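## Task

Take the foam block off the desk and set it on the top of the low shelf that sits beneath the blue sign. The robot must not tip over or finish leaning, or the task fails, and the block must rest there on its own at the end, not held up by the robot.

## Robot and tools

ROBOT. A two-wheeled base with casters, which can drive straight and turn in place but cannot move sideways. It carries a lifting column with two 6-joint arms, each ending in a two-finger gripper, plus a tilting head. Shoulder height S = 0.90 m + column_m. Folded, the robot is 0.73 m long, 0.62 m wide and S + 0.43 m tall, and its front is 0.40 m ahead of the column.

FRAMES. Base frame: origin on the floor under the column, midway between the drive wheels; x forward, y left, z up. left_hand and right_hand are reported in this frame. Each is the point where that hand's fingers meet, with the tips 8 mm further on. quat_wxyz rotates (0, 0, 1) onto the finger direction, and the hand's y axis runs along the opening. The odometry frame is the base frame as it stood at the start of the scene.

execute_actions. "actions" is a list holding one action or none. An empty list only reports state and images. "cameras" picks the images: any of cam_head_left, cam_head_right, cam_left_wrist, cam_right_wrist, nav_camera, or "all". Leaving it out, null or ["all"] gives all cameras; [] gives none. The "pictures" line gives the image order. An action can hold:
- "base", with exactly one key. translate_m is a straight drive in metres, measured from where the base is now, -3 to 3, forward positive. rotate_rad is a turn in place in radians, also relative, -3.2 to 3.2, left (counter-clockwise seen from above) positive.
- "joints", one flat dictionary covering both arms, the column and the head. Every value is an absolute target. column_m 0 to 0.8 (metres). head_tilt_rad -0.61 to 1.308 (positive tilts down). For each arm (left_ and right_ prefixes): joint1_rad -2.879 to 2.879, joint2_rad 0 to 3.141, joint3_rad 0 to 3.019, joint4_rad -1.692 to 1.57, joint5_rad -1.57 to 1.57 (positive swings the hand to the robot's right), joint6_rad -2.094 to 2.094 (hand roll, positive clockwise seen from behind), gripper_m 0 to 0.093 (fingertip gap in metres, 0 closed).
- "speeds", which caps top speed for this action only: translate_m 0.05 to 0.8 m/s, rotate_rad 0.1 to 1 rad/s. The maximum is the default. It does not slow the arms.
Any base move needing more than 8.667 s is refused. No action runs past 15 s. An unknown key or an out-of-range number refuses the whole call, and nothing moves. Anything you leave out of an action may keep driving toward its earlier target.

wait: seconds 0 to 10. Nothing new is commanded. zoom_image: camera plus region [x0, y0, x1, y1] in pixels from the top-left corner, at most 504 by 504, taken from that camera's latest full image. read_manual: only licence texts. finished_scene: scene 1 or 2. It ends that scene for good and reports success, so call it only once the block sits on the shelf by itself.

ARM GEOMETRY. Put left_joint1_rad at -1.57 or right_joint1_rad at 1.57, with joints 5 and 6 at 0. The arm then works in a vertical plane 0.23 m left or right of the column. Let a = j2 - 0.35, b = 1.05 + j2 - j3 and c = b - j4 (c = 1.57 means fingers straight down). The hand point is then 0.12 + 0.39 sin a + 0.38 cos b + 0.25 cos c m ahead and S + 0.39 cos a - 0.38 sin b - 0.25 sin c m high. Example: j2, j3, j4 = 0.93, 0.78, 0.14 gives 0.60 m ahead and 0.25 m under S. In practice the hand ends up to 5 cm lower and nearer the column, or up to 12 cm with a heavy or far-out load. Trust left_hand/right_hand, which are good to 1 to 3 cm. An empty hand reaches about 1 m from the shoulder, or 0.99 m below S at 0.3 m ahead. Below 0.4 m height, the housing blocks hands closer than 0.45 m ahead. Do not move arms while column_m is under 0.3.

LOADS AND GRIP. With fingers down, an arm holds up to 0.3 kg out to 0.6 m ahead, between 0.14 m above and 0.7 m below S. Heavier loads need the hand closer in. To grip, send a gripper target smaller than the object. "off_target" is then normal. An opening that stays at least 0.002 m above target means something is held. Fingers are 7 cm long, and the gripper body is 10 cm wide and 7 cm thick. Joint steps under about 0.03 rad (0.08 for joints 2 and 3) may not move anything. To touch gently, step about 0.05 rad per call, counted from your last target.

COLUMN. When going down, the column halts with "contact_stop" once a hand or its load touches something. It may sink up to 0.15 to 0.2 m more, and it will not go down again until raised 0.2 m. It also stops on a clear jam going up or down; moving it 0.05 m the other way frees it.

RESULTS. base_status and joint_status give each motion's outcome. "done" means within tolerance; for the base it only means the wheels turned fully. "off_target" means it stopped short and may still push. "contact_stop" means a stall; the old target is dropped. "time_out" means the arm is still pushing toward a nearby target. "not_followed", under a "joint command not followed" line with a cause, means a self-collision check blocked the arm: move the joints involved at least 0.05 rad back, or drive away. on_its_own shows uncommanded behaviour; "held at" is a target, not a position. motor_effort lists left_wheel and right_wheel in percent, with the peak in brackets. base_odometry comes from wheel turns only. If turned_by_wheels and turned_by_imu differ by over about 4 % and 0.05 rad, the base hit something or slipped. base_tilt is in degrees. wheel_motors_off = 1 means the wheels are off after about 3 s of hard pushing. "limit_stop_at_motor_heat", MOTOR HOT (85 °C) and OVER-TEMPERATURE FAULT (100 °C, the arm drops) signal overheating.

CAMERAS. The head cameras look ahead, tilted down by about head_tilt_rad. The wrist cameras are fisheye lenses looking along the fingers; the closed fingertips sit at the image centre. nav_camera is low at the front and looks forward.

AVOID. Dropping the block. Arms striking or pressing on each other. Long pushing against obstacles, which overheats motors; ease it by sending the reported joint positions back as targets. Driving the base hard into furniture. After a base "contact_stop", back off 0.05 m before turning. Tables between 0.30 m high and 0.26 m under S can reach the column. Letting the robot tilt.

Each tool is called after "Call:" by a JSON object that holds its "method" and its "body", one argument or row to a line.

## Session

Call:
{"method": "execute_actions", "body": {
  "actions": [
    {"joints":{"head_tilt_rad":0.4}}
  ]
}}

Scene clock: 0.83 s.
base_odometry: x=+0.000 y=+0.000 heading=+0.000 (m, m, rad; odometry frame)
turned_by_wheels: +0.000 (rad since the last result)
turned_by_imu: +0.000 (rad since the last result)
base_tilt: forward=-0.4 right=+0.4 (deg)
base_status: not commanded
joint_positions: column_m=+0.555 head_tilt_rad=+0.419 left_joint1_rad=-1.588 left_joint2_rad=+0.885 left_joint3_rad=+0.444 left_joint4_rad=-0.951 left_joint5_rad=+0.043 left_joint6_rad=+0.071 left_gripper_m=+0.095 right_joint1_rad=+1.573 right_joint2_rad=+0.891 right_joint3_rad=+0.387 right_joint4_rad=-0.981 right_joint5_rad=+0.024 right_joint6_rad=+0.003 right_gripper_m=+0.095
joint_status: all done
wheel_motors_off: 0
motor_effort: left_wheel=-1(0) right_wheel=+3(4) (%)
left_hand: x=+0.1650 y=+0.2135 z=+1.2484 quat_wxyz=(+0.420, -0.030, -0.906, +0.039) (m; base frame)
right_hand: x=+0.1293 y=-0.2293 z=+1.2638 quat_wxyz=(+0.463, +0.005, -0.887, +0.011) (m; base frame)
pictures: cam_head_left, cam_head_right, cam_left_wrist, cam_right_wrist, nav_camera
camera_calibration (this result's frames):
cam_head_left: T_world_to_cam=[[0.0906031, -0.995869, -0.00602251, 0.0537451], [-0.444195, -0.0349984, -0.895246, 1.41406], [0.891337, 0.0837872, -0.445531, 0.568189], [0, 0, 0, 1]] pos_world=[0.116801, 0.055406, 1.5194]
cam_head_right: T_world_to_cam=[[0.081176, -0.996641, -0.0108523, -0.0384815], [-0.442731, -0.0263009, -0.896269, 1.41434], [0.892973, 0.0775601, -0.443378, 0.556738], [0, 0, 0, 1]] pos_world=[0.132144, -0.0443345, 1.51406]
cam_left_wrist: T_world_to_cam=[[-0.0387681, -0.995589, 0.0854359, 0.112972], [-0.0719747, 0.0880603, 0.993511, -1.2419], [-0.996653, 0.0323674, -0.0750711, 0.379842], [0, 0, 0, 1]] pos_world=[0.293565, 0.209541, 1.25271]
cam_right_wrist: T_world_to_cam=[[0.0170653, -0.999828, 0.00727206, -0.242168], [-0.000548896, 0.00726375, 0.999973, -1.25643], [-0.999854, -0.0170688, -0.000424844, 0.249436], [0, 0, 0, 1]] pos_world=[0.252842, -0.228743, 1.25827]
Images, in order (width x height): cam_head_left 896x504, cam_head_right 896x504, cam_left_wrist 616x616, cam_right_wrist 616x616, nav_camera 896x504.

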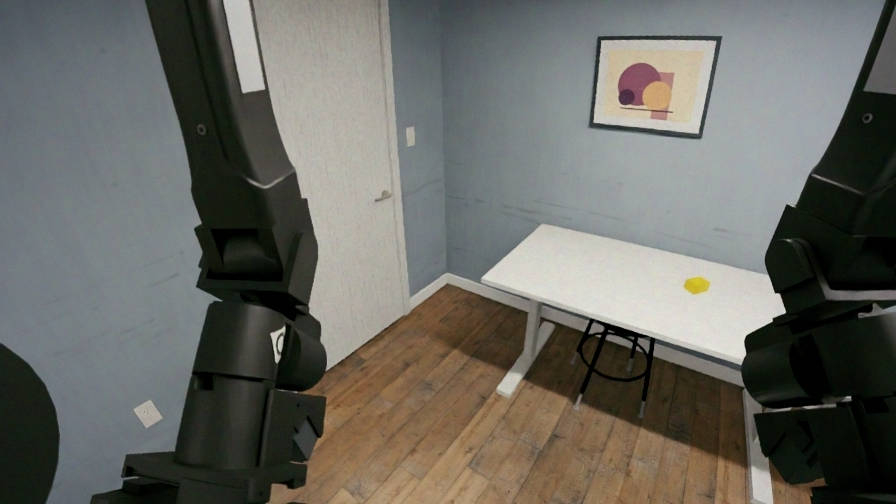

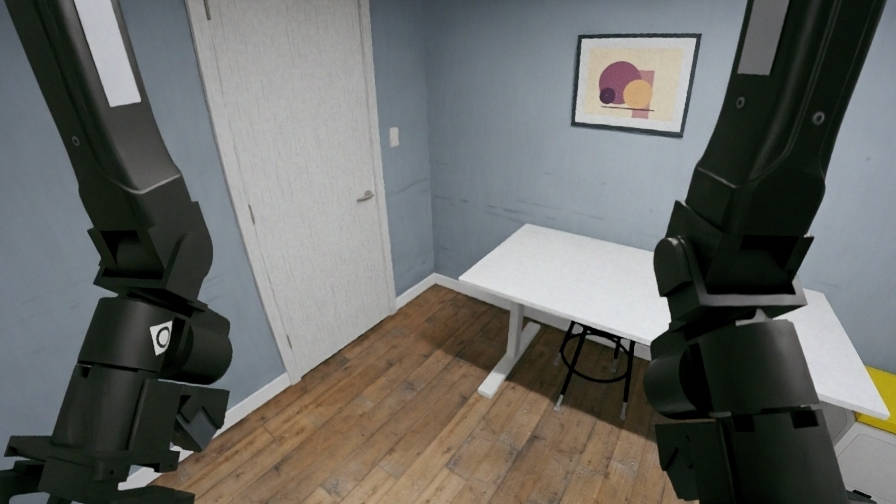

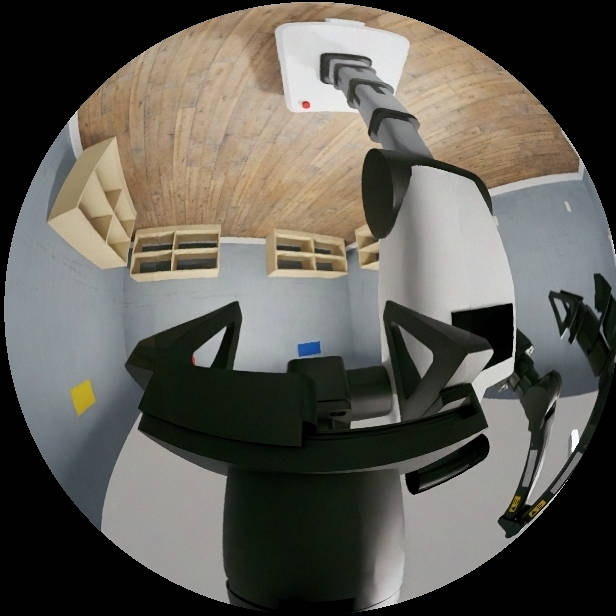

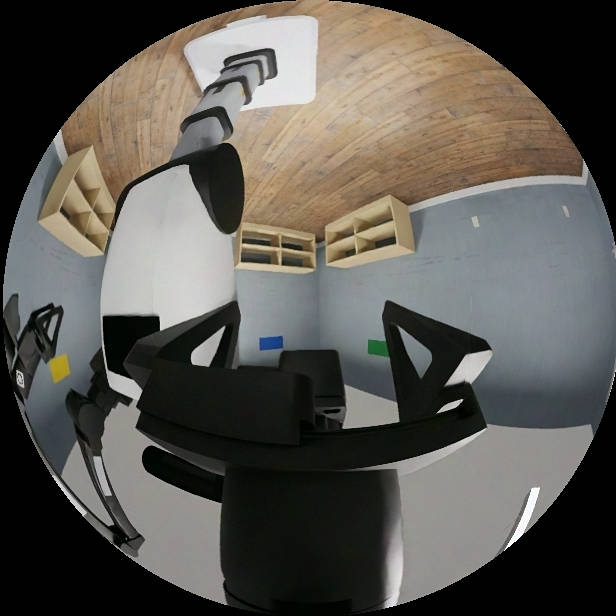

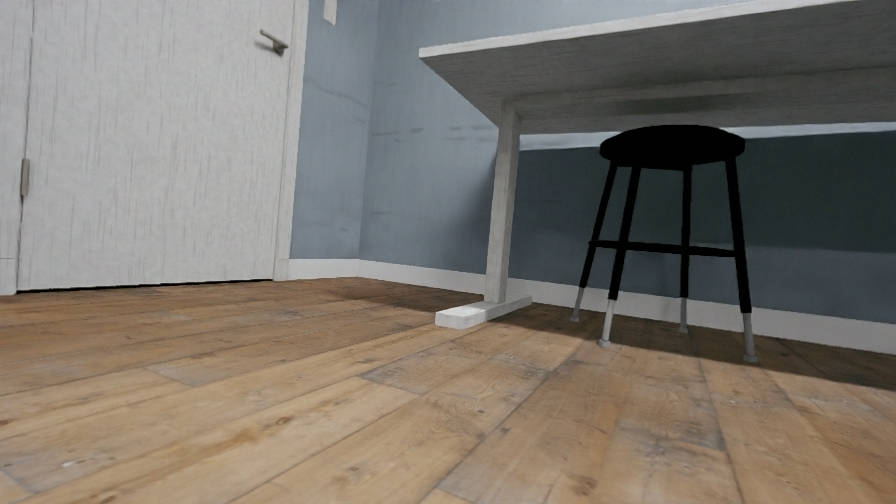

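Call:
{"method": "execute_actions", "body": {
  "actions": [
    {"base":{"rotate_rad":-0.74},"joints":{"head_tilt_rad":0.6,"left_joint1_rad":-1.57,"left_joint2_rad":1.82,"left_joint3_rad":1.95,"left_joint4_rad":-0.65,"left_joint5_rad":0,"left_joint6_rad":0}}
  ],
  "cameras": ["cam_head_left","cam_head_right","nav_camera"]
}}

Scene clock: 11.63 s.
base_odometry: x=+0.000 y=+0.000 heading=-0.739 (m, m, rad; odometry frame)
turned_by_wheels: -0.739 (rad since the last result)
turned_by_imu: -0.731 (rad since the last result)
base_tilt: forward=-0.3 right=+0.5 (deg)
base_status: done
joint_positions: column_m=+0.555 head_tilt_rad=+0.603 left_joint1_rad=-1.577 left_joint2_rad=+1.814 left_joint3_rad=+1.945 left_joint4_rad=-0.653 left_joint5_rad=+0.002 left_joint6_rad=+0.008 left_gripper_m=+0.095 right_joint1_rad=+1.573 right_joint2_rad=+0.891 right_joint3_rad=+0.387 right_joint4_rad=-0.981 right_joint5_rad=+0.024 right_joint6_rad=+0.003 right_gripper_m=+0.095
joint_status: all done
wheel_motors_off: 0
motor_effort: left_wheel=+4(23) right_wheel=-6(47) (%)
left_hand: x=+0.7396 y=+0.2198 z=+0.9480 quat_wxyz=(-0.001, -0.006, -1.000, +0.003) (m; base frame)
right_hand: x=+0.1293 y=-0.2293 z=+1.2638 quat_wxyz=(+0.463, +0.005, -0.887, +0.011) (m; base frame)
pictures: cam_head_left, cam_head_right, nav_camera
camera_calibration (this result's frames):
cam_head_left: T_world_to_cam=[[0.0879623, -0.995869, -0.0225349, 0.0793213], [-0.60083, -0.0349984, -0.798611, 1.27299], [0.794523, 0.0837872, -0.601426, 0.813251], [0, 0, 0, 1]] pos_world=[0.111723, 0.055406, 1.50752]
cam_head_right: T_world_to_cam=[[0.0778094, -0.996641, -0.025554, -0.015659], [-0.599578, -0.0263009, -0.799884, 1.27366], [0.796525, 0.0775601, -0.59961, 0.8023], [0, 0, 0, 1]] pos_world=[0.125825, -0.0443345, 1.49945]
Images, in order (width x height): cam_head_left 896x504, cam_head_right 896x504, nav_camera 896x504.

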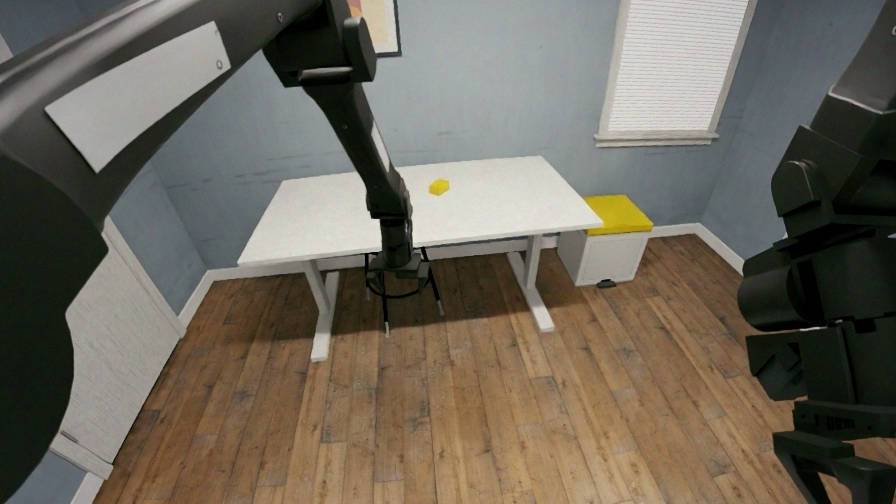

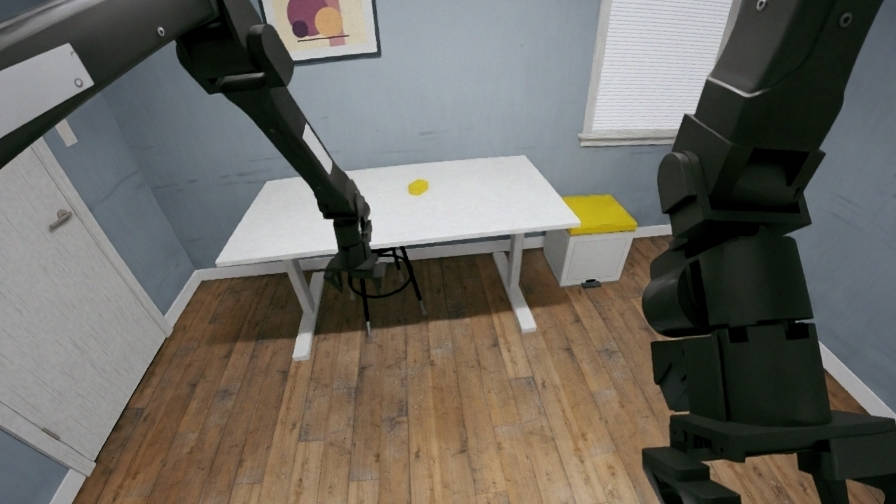

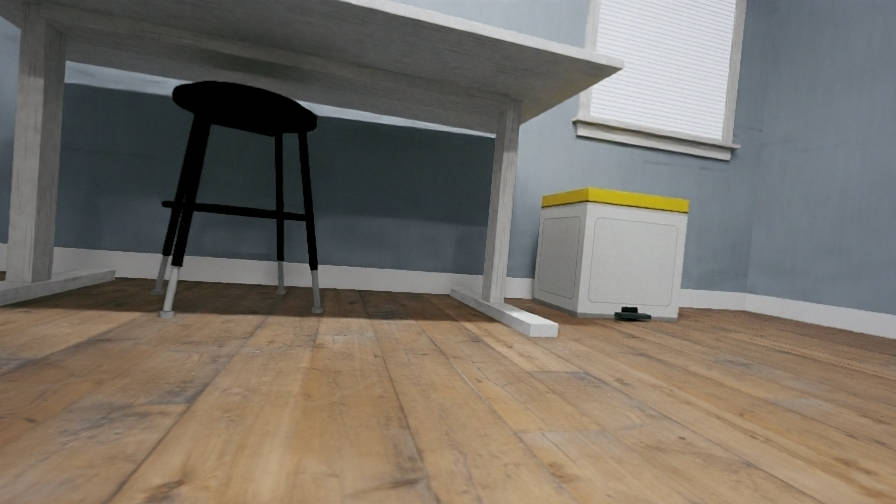

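Call:
{"method": "execute_actions", "body": {
  "actions": [
    {"base":{"translate_m":0.86},"joints":{"head_tilt_rad":0.85,"column_m":0.49,"left_joint6_rad":0.7}}
  ],
  "cameras": ["cam_head_right","cam_left_wrist"]
}}

Scene clock: 19.13 s.
base_odometry: x=+0.636 y=-0.579 heading=-0.739 (m, m, rad; odometry frame)
turned_by_wheels: +0.000 (rad since the last result)
turned_by_imu: -0.004 (rad since the last result)
base_tilt: forward=-0.3 right=+0.6 (deg)
base_status: done
joint_positions: column_m=+0.490 head_tilt_rad=+0.852 left_joint1_rad=-1.576 left_joint2_rad=+1.814 left_joint3_rad=+1.945 left_joint4_rad=-0.653 left_joint5_rad=+0.002 left_joint6_rad=+0.691 left_gripper_m=+0.095 right_joint1_rad=+1.573 right_joint2_rad=+0.891 right_joint3_rad=+0.388 right_joint4_rad=-0.981 right_joint5_rad=+0.024 right_joint6_rad=+0.003 right_gripper_m=+0.095
joint_status: all done
wheel_motors_off: 0
motor_effort: left_wheel=-1(48) right_wheel=+0(46) (%)
left_hand: x=+0.7396 y=+0.2201 z=+0.8831 quat_wxyz=(-0.002, -0.340, -0.940, +0.003) (m; base frame)
right_hand: x=+0.1300 y=-0.2293 z=+1.1987 quat_wxyz=(+0.462, +0.005, -0.887, +0.011) (m; base frame)
pictures: cam_head_right, cam_left_wrist
camera_calibration (this result's frames):
cam_head_right: T_world_to_cam=[[0.0691283, -0.996641, -0.0439157, 0.0102217], [-0.777978, -0.0263009, -0.627741, 0.976624], [0.624477, 0.0775601, -0.777182, 1.03414], [0, 0, 0, 1]] pos_world=[0.113289, -0.0443345, 1.41723]
cam_left_wrist: T_world_to_cam=[[-0.641343, -0.767087, -0.0160389, 0.658066], [-0.62835, 0.513123, 0.584707, -0.159277], [-0.440291, 0.385076, -0.811086, 1.08577], [0, 0, 0, 1]] pos_world=[0.800021, 0.168417, 0.984342]
Images, in order (width x height): cam_head_right 896x504, cam_left_wrist 616x616.

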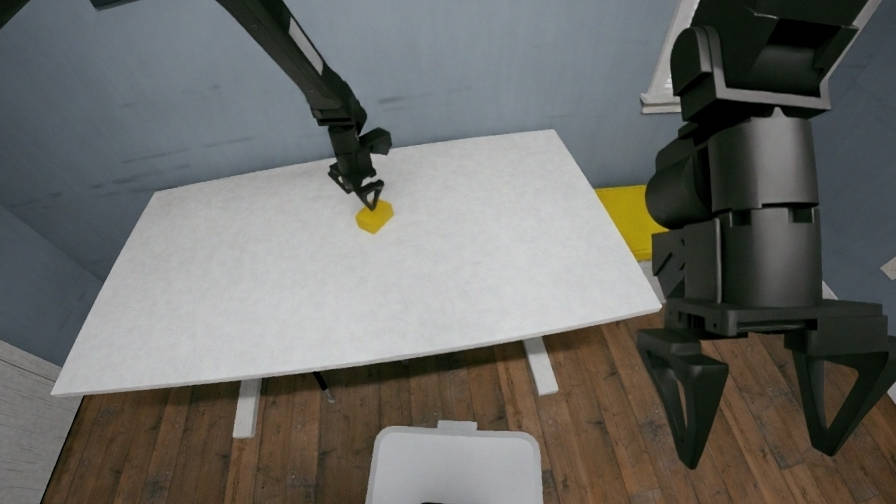

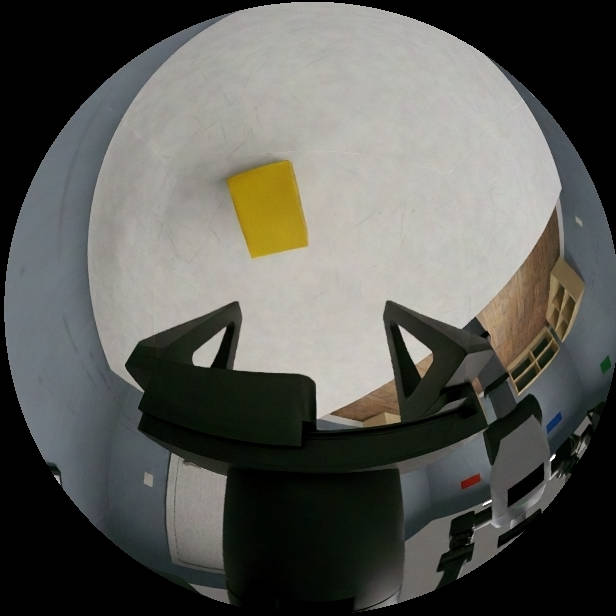

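Call:
{"method": "execute_actions", "body": {
  "actions": [
    {"base":{"translate_m":0.05},"joints":{"column_m":0.42,"left_joint6_rad":0.52}}
  ],
  "cameras": ["cam_left_wrist"]
}}

Scene clock: 25.10 s.
base_odometry: x=+0.673 y=-0.613 heading=-0.739 (m, m, rad; odometry frame)
turned_by_wheels: +0.000 (rad since the last result)
turned_by_imu: -0.001 (rad since the last result)
base_tilt: forward=-0.4 right=+0.5 (deg)
base_status: done
joint_positions: column_m=+0.420 head_tilt_rad=+0.852 left_joint1_rad=-1.576 left_joint2_rad=+1.814 left_joint3_rad=+1.945 left_joint4_rad=-0.653 left_joint5_rad=+0.002 left_joint6_rad=+0.529 left_gripper_m=+0.095 right_joint1_rad=+1.573 right_joint2_rad=+0.890 right_joint3_rad=+0.387 right_joint4_rad=-0.981 right_joint5_rad=+0.024 right_joint6_rad=+0.003 right_gripper_m=+0.095
joint_status: all done
wheel_motors_off: 0
motor_effort: left_wheel=+1(26) right_wheel=+0(33) (%)
left_hand: x=+0.7396 y=+0.2201 z=+0.8131 quat_wxyz=(-0.002, -0.263, -0.965, +0.003) (m; base frame)
right_hand: x=+0.1296 y=-0.2293 z=+1.1290 quat_wxyz=(+0.462, +0.005, -0.887, +0.011) (m; base frame)
pictures: cam_left_wrist
camera_calibration (this result's frames):
cam_left_wrist: T_world_to_cam=[[-0.508802, -0.860749, -0.015215, 0.578854], [-0.70249, 0.404907, 0.585285, -0.0401659], [-0.497623, 0.308483, -0.810685, 1.08794], [0, 0, 0, 1]] pos_world=[0.807689, 0.178902, 0.91429]
Images, in order (width x height): cam_left_wrist 616x616.

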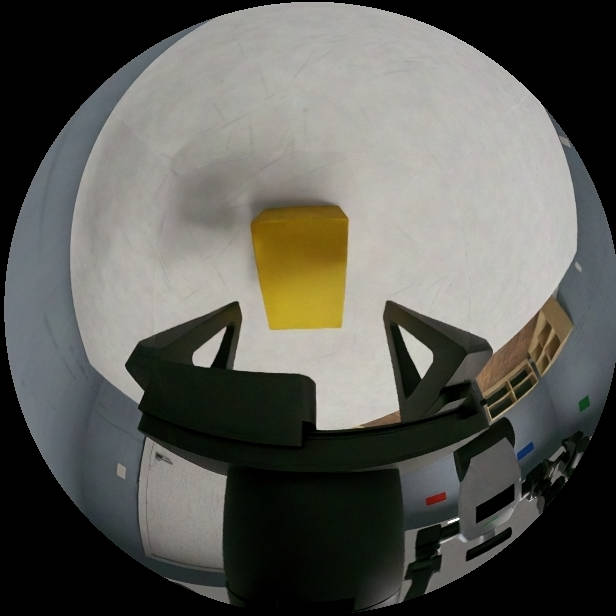

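Consistent with the same table height.

Call:
{"method": "execute_actions", "body": {
  "actions": [
    {"base":{"translate_m":0.008},"joints":{"column_m":0.372}}
  ],
  "cameras": ["cam_left_wrist"]
}}

Call:
{"method": "execute_actions", "body": {
  "actions": [
    {"joints":{"left_gripper_m":0.03}}
  ],
  "cameras": ["cam_left_wrist"]
}}

Call:
{"method": "execute_actions", "body": {
  "actions": [
    {"joints":{"column_m":0.41,"head_tilt_rad":0.4}}
  ],
  "cameras": ["cam_left_wrist"]
}}

Scene clock: 35.40 s.
base_odometry: x=+0.679 y=-0.618 heading=-0.739 (m, m, rad; odometry frame)
turned_by_wheels: +0.000 (rad since the last result)
turned_by_imu: -0.001 (rad since the last result)
base_tilt: forward=-0.4 right=+0.5 (deg)
base_status: done
joint_positions: column_m=+0.372 head_tilt_rad=+0.852 left_joint1_rad=-1.576 left_joint2_rad=+1.814 left_joint3_rad=+1.945 left_joint4_rad=-0.653 left_joint5_rad=+0.002 left_joint6_rad=+0.529 left_gripper_m=+0.095 right_joint1_rad=+1.573 right_joint2_rad=+0.889 right_joint3_rad=+0.388 right_joint4_rad=-0.981 right_joint5_rad=+0.024 right_joint6_rad=+0.003 right_gripper_m=+0.095
joint_status: all done
wheel_motors_off: 0
motor_effort: left_wheel=+1(26) right_wheel=+0(30) (%)
left_hand: x=+0.7397 y=+0.2201 z=+0.7651 quat_wxyz=(-0.002, -0.263, -0.965, +0.003) (m; base frame)
right_hand: x=+0.1301 y=-0.2293 z=+1.0808 quat_wxyz=(+0.461, +0.005, -0.887, +0.011) (m; base frame)
pictures: cam_left_wrist
camera_calibration (this result's frames):
cam_left_wrist: T_world_to_cam=[[-0.508795, -0.86075, -0.0154082, 0.578313], [-0.702714, 0.404906, 0.585017, -0.011618], [-0.497314, 0.308481, -0.810875, 1.04897], [0, 0, 0, 1]] pos_world=[0.807744, 0.178902, 0.866287]
Images, in order (width x height): cam_left_wrist 616x616.

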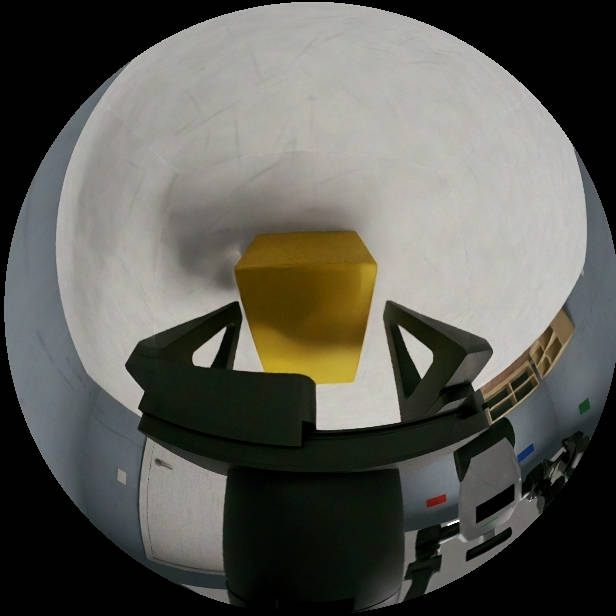

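Scene clock: 36.03 s.
base_odometry: x=+0.679 y=-0.618 heading=-0.739 (m, m, rad; odometry frame)
turned_by_wheels: +0.000 (rad since the last result)
turned_by_imu: +0.000 (rad since the last result)
base_tilt: forward=-0.2 right=+0.6 (deg)
base_status: not commanded
joint_positions: column_m=+0.372 head_tilt_rad=+0.852 left_joint1_rad=-1.576 left_joint2_rad=+1.814 left_joint3_rad=+1.945 left_joint4_rad=-0.653 left_joint5_rad=+0.001 left_joint6_rad=+0.529 left_gripper_m=+0.057 right_joint1_rad=+1.573 right_joint2_rad=+0.889 right_joint3_rad=+0.388 right_joint4_rad=-0.981 right_joint5_rad=+0.024 right_joint6_rad=+0.003 right_gripper_m=+0.095
joint_status: left_gripper_m off_target (ended at +0.057, target +0.030)
wheel_motors_off: 0
motor_effort: left_wheel=+0(0) right_wheel=+0(0) (%)
left_hand: x=+0.7397 y=+0.2202 z=+0.7651 quat_wxyz=(-0.002, -0.263, -0.965, +0.003) (m; base frame)
right_hand: x=+0.1301 y=-0.2293 z=+1.0808 quat_wxyz=(+0.461, +0.005, -0.887, +0.011) (m; base frame)
pictures: cam_left_wrist
camera_calibration (this result's frames):
cam_left_wrist: T_world_to_cam=[[-0.508794, -0.860744, -0.015737, 0.57862], [-0.702714, 0.404682, 0.585171, -0.0117119], [-0.497314, 0.30879, -0.810757, 1.04879], [0, 0, 0, 1]] pos_world=[0.807744, 0.178929, 0.866271]
Images, in order (width x height): cam_left_wrist 616x616.

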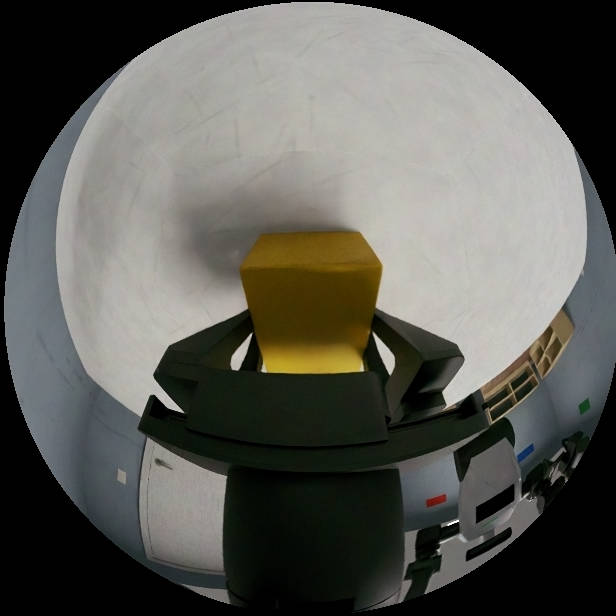

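Scene clock: 37.27 s.
base_odometry: x=+0.679 y=-0.618 heading=-0.739 (m, m, rad; odometry frame)
turned_by_wheels: +0.000 (rad since the last result)
turned_by_imu: +0.000 (rad since the last result)
base_tilt: forward=-0.3 right=+0.5 (deg)
base_status: not commanded
joint_positions: column_m=+0.410 head_tilt_rad=+0.418 left_joint1_rad=-1.576 left_joint2_rad=+1.814 left_joint3_rad=+1.945 left_joint4_rad=-0.653 left_joint5_rad=+0.001 left_joint6_rad=+0.529 left_gripper_m=+0.057 right_joint1_rad=+1.573 right_joint2_rad=+0.889 right_joint3_rad=+0.388 right_joint4_rad=-0.981 right_joint5_rad=+0.024 right_joint6_rad=+0.003 right_gripper_m=+0.095
joint_status: all done
wheel_motors_off: 0
motor_effort: left_wheel=-1(1) right_wheel=+0(0) (%)
left_hand: x=+0.7397 y=+0.2202 z=+0.8029 quat_wxyz=(-0.002, -0.263, -0.965, +0.003) (m; base frame)
right_hand: x=+0.1301 y=-0.2293 z=+1.1186 quat_wxyz=(+0.461, +0.005, -0.887, +0.011) (m; base frame)
pictures: cam_left_wrist
camera_calibration (this result's frames):
cam_left_wrist: T_world_to_cam=[[-0.508794, -0.860744, -0.015737, 0.579215], [-0.702714, 0.404682, 0.585171, -0.0338496], [-0.497314, 0.30879, -0.810757, 1.07946], [0, 0, 0, 1]] pos_world=[0.807744, 0.178929, 0.904102]
Images, in order (width x height): cam_left_wrist 616x616.

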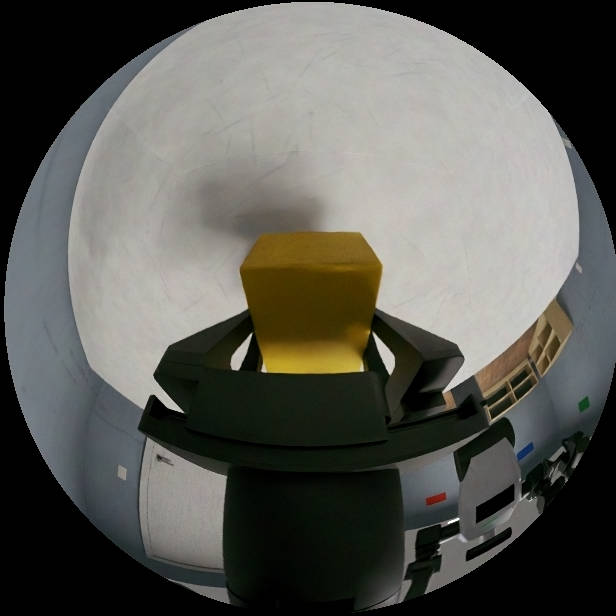

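Call:
{"method": "execute_actions", "body": {
  "actions": [
    {"base":{"translate_m":-0.3}}
  ],
  "cameras": []
}}

Call:
{"method": "execute_actions", "body": {
  "actions": [
    {"base":{"rotate_rad":-2.62}}
  ],
  "cameras": ["cam_head_left","cam_head_right","nav_camera"]
}}

Scene clock: 43.57 s.
base_odometry: x=+0.457 y=-0.416 heading=-0.740 (m, m, rad; odometry frame)
turned_by_wheels: -0.001 (rad since the last result)
turned_by_imu: -0.001 (rad since the last result)
base_tilt: forward=-0.4 right=+0.5 (deg)
base_status: done
joint_positions: column_m=+0.410 head_tilt_rad=+0.418 left_joint1_rad=-1.576 left_joint2_rad=+1.814 left_joint3_rad=+1.945 left_joint4_rad=-0.653 left_joint5_rad=+0.001 left_joint6_rad=+0.529 left_gripper_m=+0.057 right_joint1_rad=+1.573 right_joint2_rad=+0.889 right_joint3_rad=+0.384 right_joint4_rad=-0.981 right_joint5_rad=+0.024 right_joint6_rad=+0.003 right_gripper_m=+0.095
joint_status: not commanded
wheel_motors_off: 0
motor_effort: left_wheel=+0(27) right_wheel=+0(35) (%)
left_hand: x=+0.7397 y=+0.2202 z=+0.8029 quat_wxyz=(-0.002, -0.263, -0.965, +0.003) (m; base frame)
right_hand: x=+0.1282 y=-0.2293 z=+1.1194 quat_wxyz=(+0.463, +0.005, -0.886, +0.011) (m; base frame)
pictures: none
No camera images: the call's "cameras" was empty. Leave "cameras" out to get every camera's image.

Scene clock: 47.73 s.
base_odometry: x=+0.457 y=-0.416 heading=+2.924 (m, m, rad; odometry frame)
turned_by_wheels: -2.619 (rad since the last result)
turned_by_imu: -2.599 (rad since the last result)
base_tilt: forward=-0.4 right=+0.5 (deg)
base_status: done
joint_positions: column_m=+0.410 head_tilt_rad=+0.418 left_joint1_rad=-1.575 left_joint2_rad=+1.814 left_joint3_rad=+1.945 left_joint4_rad=-0.653 left_joint5_rad=+0.001 left_joint6_rad=+0.529 left_gripper_m=+0.057 right_joint1_rad=+1.573 right_joint2_rad=+0.889 right_joint3_rad=+0.385 right_joint4_rad=-0.981 right_joint5_rad=+0.024 right_joint6_rad=+0.003 right_gripper_m=+0.095
joint_status: not commanded
wheel_motors_off: 0
motor_effort: left_wheel=+4(41) right_wheel=-5(49) (%)
left_hand: x=+0.7397 y=+0.2213 z=+0.8029 quat_wxyz=(-0.002, -0.262, -0.965, +0.002) (m; base frame)
right_hand: x=+0.1284 y=-0.2293 z=+1.1193 quat_wxyz=(+0.463, +0.005, -0.886, +0.011) (m; base frame)
pictures: cam_head_left, cam_head_right, nav_camera
camera_calibration (this result's frames):
cam_head_left: T_world_to_cam=[[0.090606, -0.995869, -0.00597827, 0.0528098], [-0.443758, -0.0349984, -0.895463, 1.2845], [0.891555, 0.0837872, -0.445095, 0.502955], [0, 0, 0, 1]] pos_world=[0.116812, 0.055406, 1.37441]
cam_head_right: T_world_to_cam=[[0.0811813, -0.996641, -0.0108126, -0.040111], [-0.442293, -0.0263009, -0.896485, 1.28463], [0.893189, 0.0775601, -0.442942, 0.491815], [0, 0, 0, 1]] pos_world=[0.132157, -0.0443345, 1.36907]
Images, in order (width x height): cam_head_left 896x504, cam_head_right 896x504, nav_camera 896x504.

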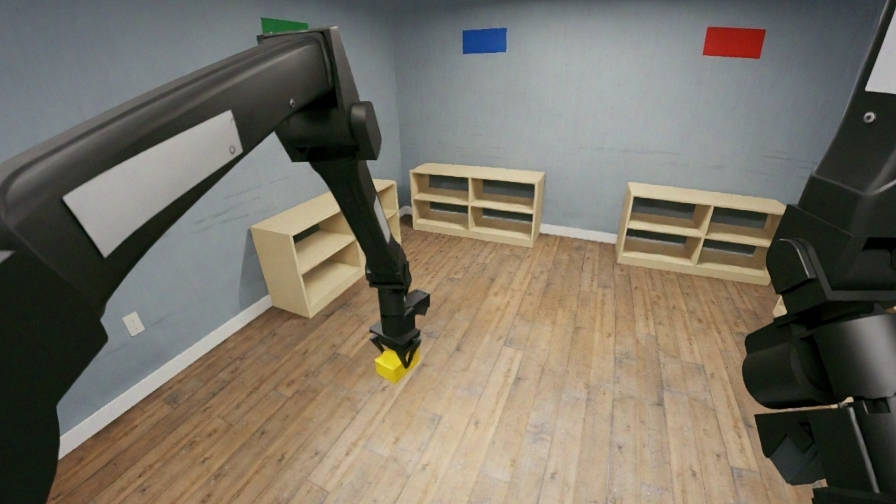

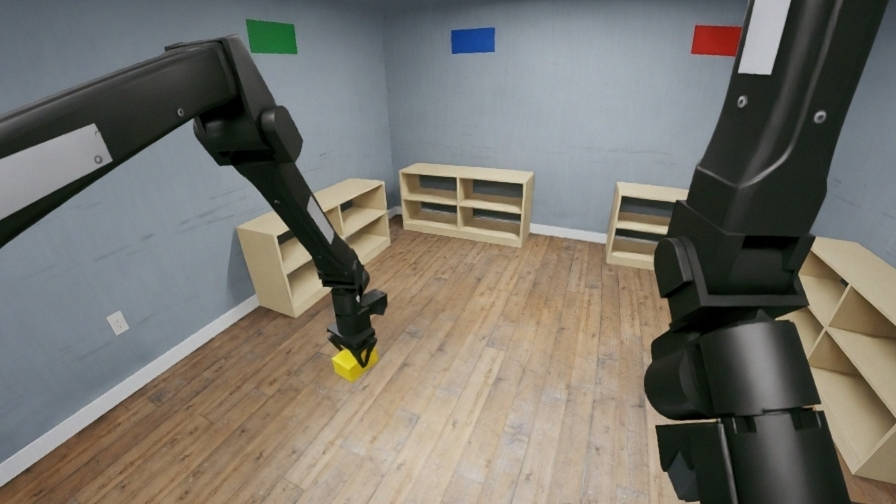

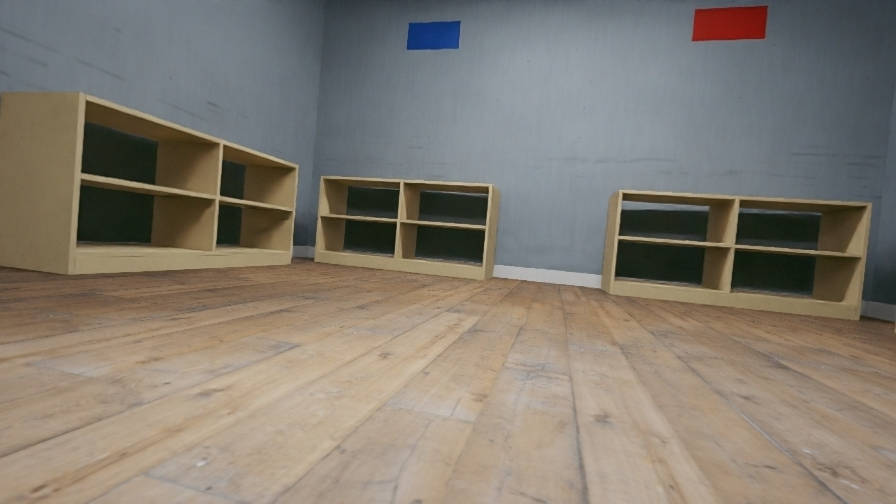

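Call:
{"method": "execute_actions", "body": {
  "actions": [
    {"base":{"translate_m":2.55},"joints":{"column_m":0.31,"head_tilt_rad":0.85}}
  ],
  "cameras": ["cam_head_left","cam_left_wrist"]
}}

Scene clock: 61.67 s.
base_odometry: x=-2.033 y=+0.133 heading=+2.924 (m, m, rad; odometry frame)
turned_by_wheels: +0.000 (rad since the last result)
turned_by_imu: -0.008 (rad since the last result)
base_tilt: forward=-0.5 right=+0.5 (deg)
base_status: done
joint_positions: column_m=+0.310 head_tilt_rad=+0.852 left_joint1_rad=-1.575 left_joint2_rad=+1.814 left_joint3_rad=+1.945 left_joint4_rad=-0.653 left_joint5_rad=+0.001 left_joint6_rad=+0.529 left_gripper_m=+0.057 right_joint1_rad=+1.573 right_joint2_rad=+0.889 right_joint3_rad=+0.387 right_joint4_rad=-0.981 right_joint5_rad=+0.024 right_joint6_rad=+0.003 right_gripper_m=+0.095
joint_status: all done
wheel_motors_off: 0
motor_effort: left_wheel=+0(46) right_wheel=+1(47) (%)
left_hand: x=+0.7397 y=+0.2213 z=+0.7031 quat_wxyz=(-0.002, -0.262, -0.965, +0.002) (m; base frame)
right_hand: x=+0.1294 y=-0.2293 z=+1.0191 quat_wxyz=(+0.462, +0.005, -0.887, +0.011) (m; base frame)
pictures: cam_head_left, cam_left_wrist
camera_calibration (this result's frames):
cam_head_left: T_world_to_cam=[[0.0797102, -0.995869, -0.0434911, 0.101377], [-0.778903, -0.0349984, -0.626168, 0.862851], [0.622059, 0.0837872, -0.778475, 0.904081], [0, 0, 0, 1]] pos_world=[0.101605, 0.055406, 1.2485]
cam_left_wrist: T_world_to_cam=[[-0.508137, -0.861111, -0.0168747, 0.579053], [-0.703023, 0.403372, 0.585705, 0.0242351], [-0.49755, 0.309482, -0.810349, 0.997895], [0, 0, 0, 1]] pos_world=[0.807779, 0.180023, 0.80422]
Images, in order (width x height): cam_head_left 896x504, cam_left_wrist 616x616.

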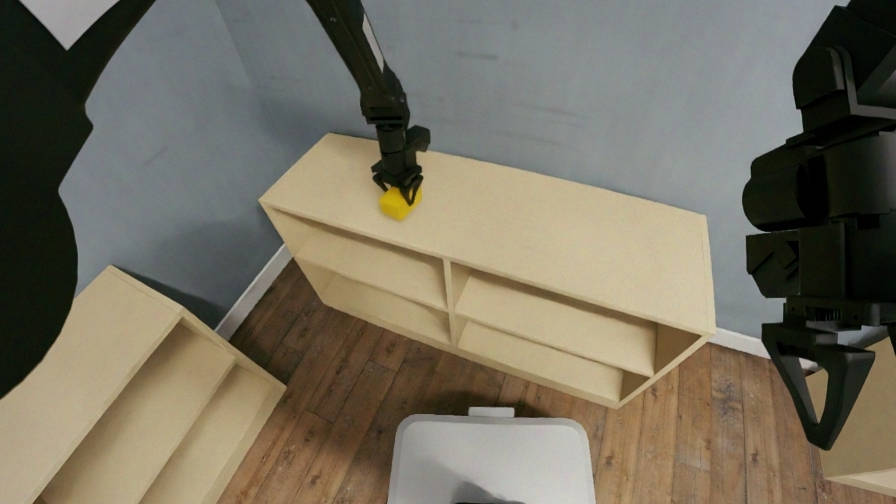

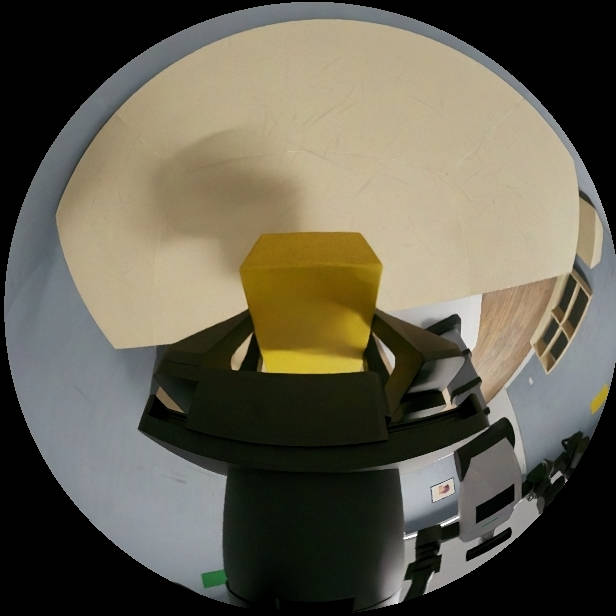

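Call:
{"method": "execute_actions", "body": {
  "actions": [
    {"base":{"translate_m":0.08},"joints":{"column_m":0.263}}
  ],
  "cameras": ["cam_head_left","cam_left_wrist"]
}}

Scene clock: 73.87 s.
base_odometry: x=-2.111 y=+0.151 heading=+2.925 (m, m, rad; odometry frame)
turned_by_wheels: +0.000 (rad since the last result)
turned_by_imu: -0.001 (rad since the last result)
base_tilt: forward=-0.3 right=+0.5 (deg)
base_status: done
joint_positions: column_m=+0.263 head_tilt_rad=+0.852 left_joint1_rad=-1.575 left_joint2_rad=+1.814 left_joint3_rad=+1.945 left_joint4_rad=-0.652 left_joint5_rad=+0.001 left_joint6_rad=+0.529 left_gripper_m=+0.057 right_joint1_rad=+1.573 right_joint2_rad=+0.889 right_joint3_rad=+0.388 right_joint4_rad=-0.981 right_joint5_rad=+0.024 right_joint6_rad=+0.003 right_gripper_m=+0.095
joint_status: all done
wheel_motors_off: 0
motor_effort: left_wheel=+1(30) right_wheel=+0(36) (%)
left_hand: x=+0.7399 y=+0.2213 z=+0.6561 quat_wxyz=(-0.002, -0.262, -0.965, +0.002) (m; base frame)
right_hand: x=+0.1304 y=-0.2293 z=+0.9717 quat_wxyz=(+0.461, +0.005, -0.887, +0.011) (m; base frame)
pictures: cam_head_left, cam_left_wrist
camera_calibration (this result's frames):
cam_head_left: T_world_to_cam=[[0.0797058, -0.995869, -0.0434992, 0.0993435], [-0.778966, -0.0349984, -0.626089, 0.833332], [0.62198, 0.0837872, -0.778538, 0.867584], [0, 0, 0, 1]] pos_world=[0.1016, 0.055406, 1.20151]
cam_left_wrist: T_world_to_cam=[[-0.508122, -0.861112, -0.0172611, 0.578598], [-0.70347, 0.403371, 0.585167, 0.0525729], [-0.496932, 0.309479, -0.810729, 0.959704], [0, 0, 0, 1]] pos_world=[0.80789, 0.180023, 0.757283]
Images, in order (width x height): cam_head_left 896x504, cam_left_wrist 616x616.

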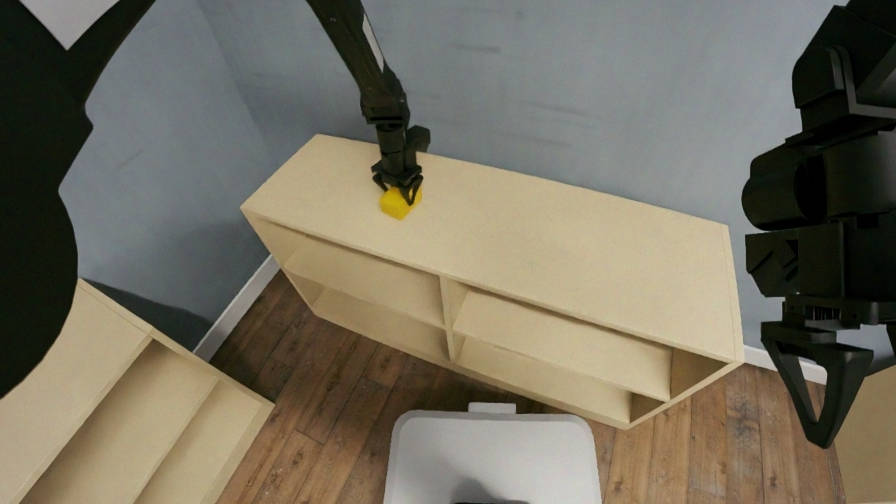

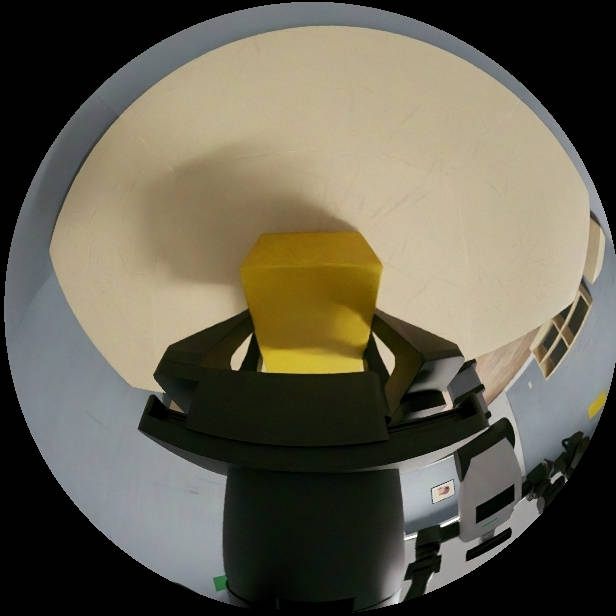

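Call:
{"method": "execute_actions", "body": {
  "actions": [
    {"joints":{"left_gripper_m":0.093}}
  ],
  "cameras": []
}}

Call:
{"method": "execute_actions", "body": {
  "actions": [
    {"joints":{"column_m":0.33}}
  ],
  "cameras": ["cam_head_left"]
}}

Call:
{"method": "finished_scene", "body": {
  "scene": 2
}}

Scene clock: 79.87 s.
base_odometry: x=-2.111 y=+0.151 heading=+2.925 (m, m, rad; odometry frame)
turned_by_wheels: +0.000 (rad since the last result)
turned_by_imu: -0.001 (rad since the last result)
base_tilt: forward=-0.3 right=+0.6 (deg)
base_status: not commanded
joint_positions: column_m=+0.263 head_tilt_rad=+0.852 left_joint1_rad=-1.575 left_joint2_rad=+1.814 left_joint3_rad=+1.945 left_joint4_rad=-0.652 left_joint5_rad=+0.001 left_joint6_rad=+0.529 left_gripper_m=+0.093 right_joint1_rad=+1.573 right_joint2_rad=+0.889 right_joint3_rad=+0.388 right_joint4_rad=-0.981 right_joint5_rad=+0.024 right_joint6_rad=+0.003 right_gripper_m=+0.095
joint_status: all done
wheel_motors_off: 0
motor_effort: left_wheel=+0(1) right_wheel=+0(0) (%)
left_hand: x=+0.7399 y=+0.2213 z=+0.6561 quat_wxyz=(-0.002, -0.262, -0.965, +0.002) (m; base frame)
right_hand: x=+0.1304 y=-0.2293 z=+0.9717 quat_wxyz=(+0.461, +0.005, -0.887, +0.011) (m; base frame)
pictures: none
No camera images: the call's "cameras" was empty. Leave "cameras" out to get every camera's image.

Scene clock: 81.33 s.
base_odometry: x=-2.111 y=+0.151 heading=+2.925 (m, m, rad; odometry frame)
turned_by_wheels: +0.000 (rad since the last result)
turned_by_imu: +0.000 (rad since the last result)
base_tilt: forward=-0.2 right=+0.5 (deg)
base_status: not commanded
joint_positions: column_m=+0.330 head_tilt_rad=+0.852 left_joint1_rad=-1.575 left_joint2_rad=+1.814 left_joint3_rad=+1.945 left_joint4_rad=-0.652 left_joint5_rad=+0.001 left_joint6_rad=+0.529 left_gripper_m=+0.093 right_joint1_rad=+1.573 right_joint2_rad=+0.889 right_joint3_rad=+0.388 right_joint4_rad=-0.981 right_joint5_rad=+0.024 right_joint6_rad=+0.003 right_gripper_m=+0.095
joint_status: all done
wheel_motors_off: 0
motor_effort: left_wheel=+1(0) right_wheel=+0(0) (%)
left_hand: x=+0.7399 y=+0.2213 z=+0.7229 quat_wxyz=(-0.002, -0.262, -0.965, +0.002) (m; base frame)
right_hand: x=+0.1304 y=-0.2293 z=+1.0385 quat_wxyz=(+0.461, +0.005, -0.887, +0.011) (m; base frame)
pictures: cam_head_left
camera_calibration (this result's frames):
cam_head_left: T_world_to_cam=[[0.0797058, -0.995869, -0.0434992, 0.102249], [-0.778966, -0.0349984, -0.626088, 0.875154], [0.62198, 0.0837872, -0.778538, 0.91959], [0, 0, 0, 1]] pos_world=[0.1016, 0.055406, 1.26831]
Images, in order (width x height): cam_head_left 896x504.

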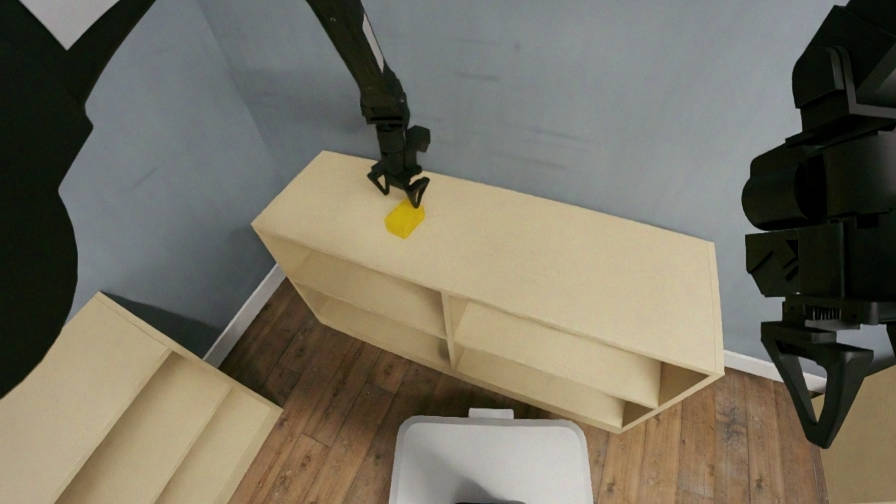

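The scene is finished: the task was done.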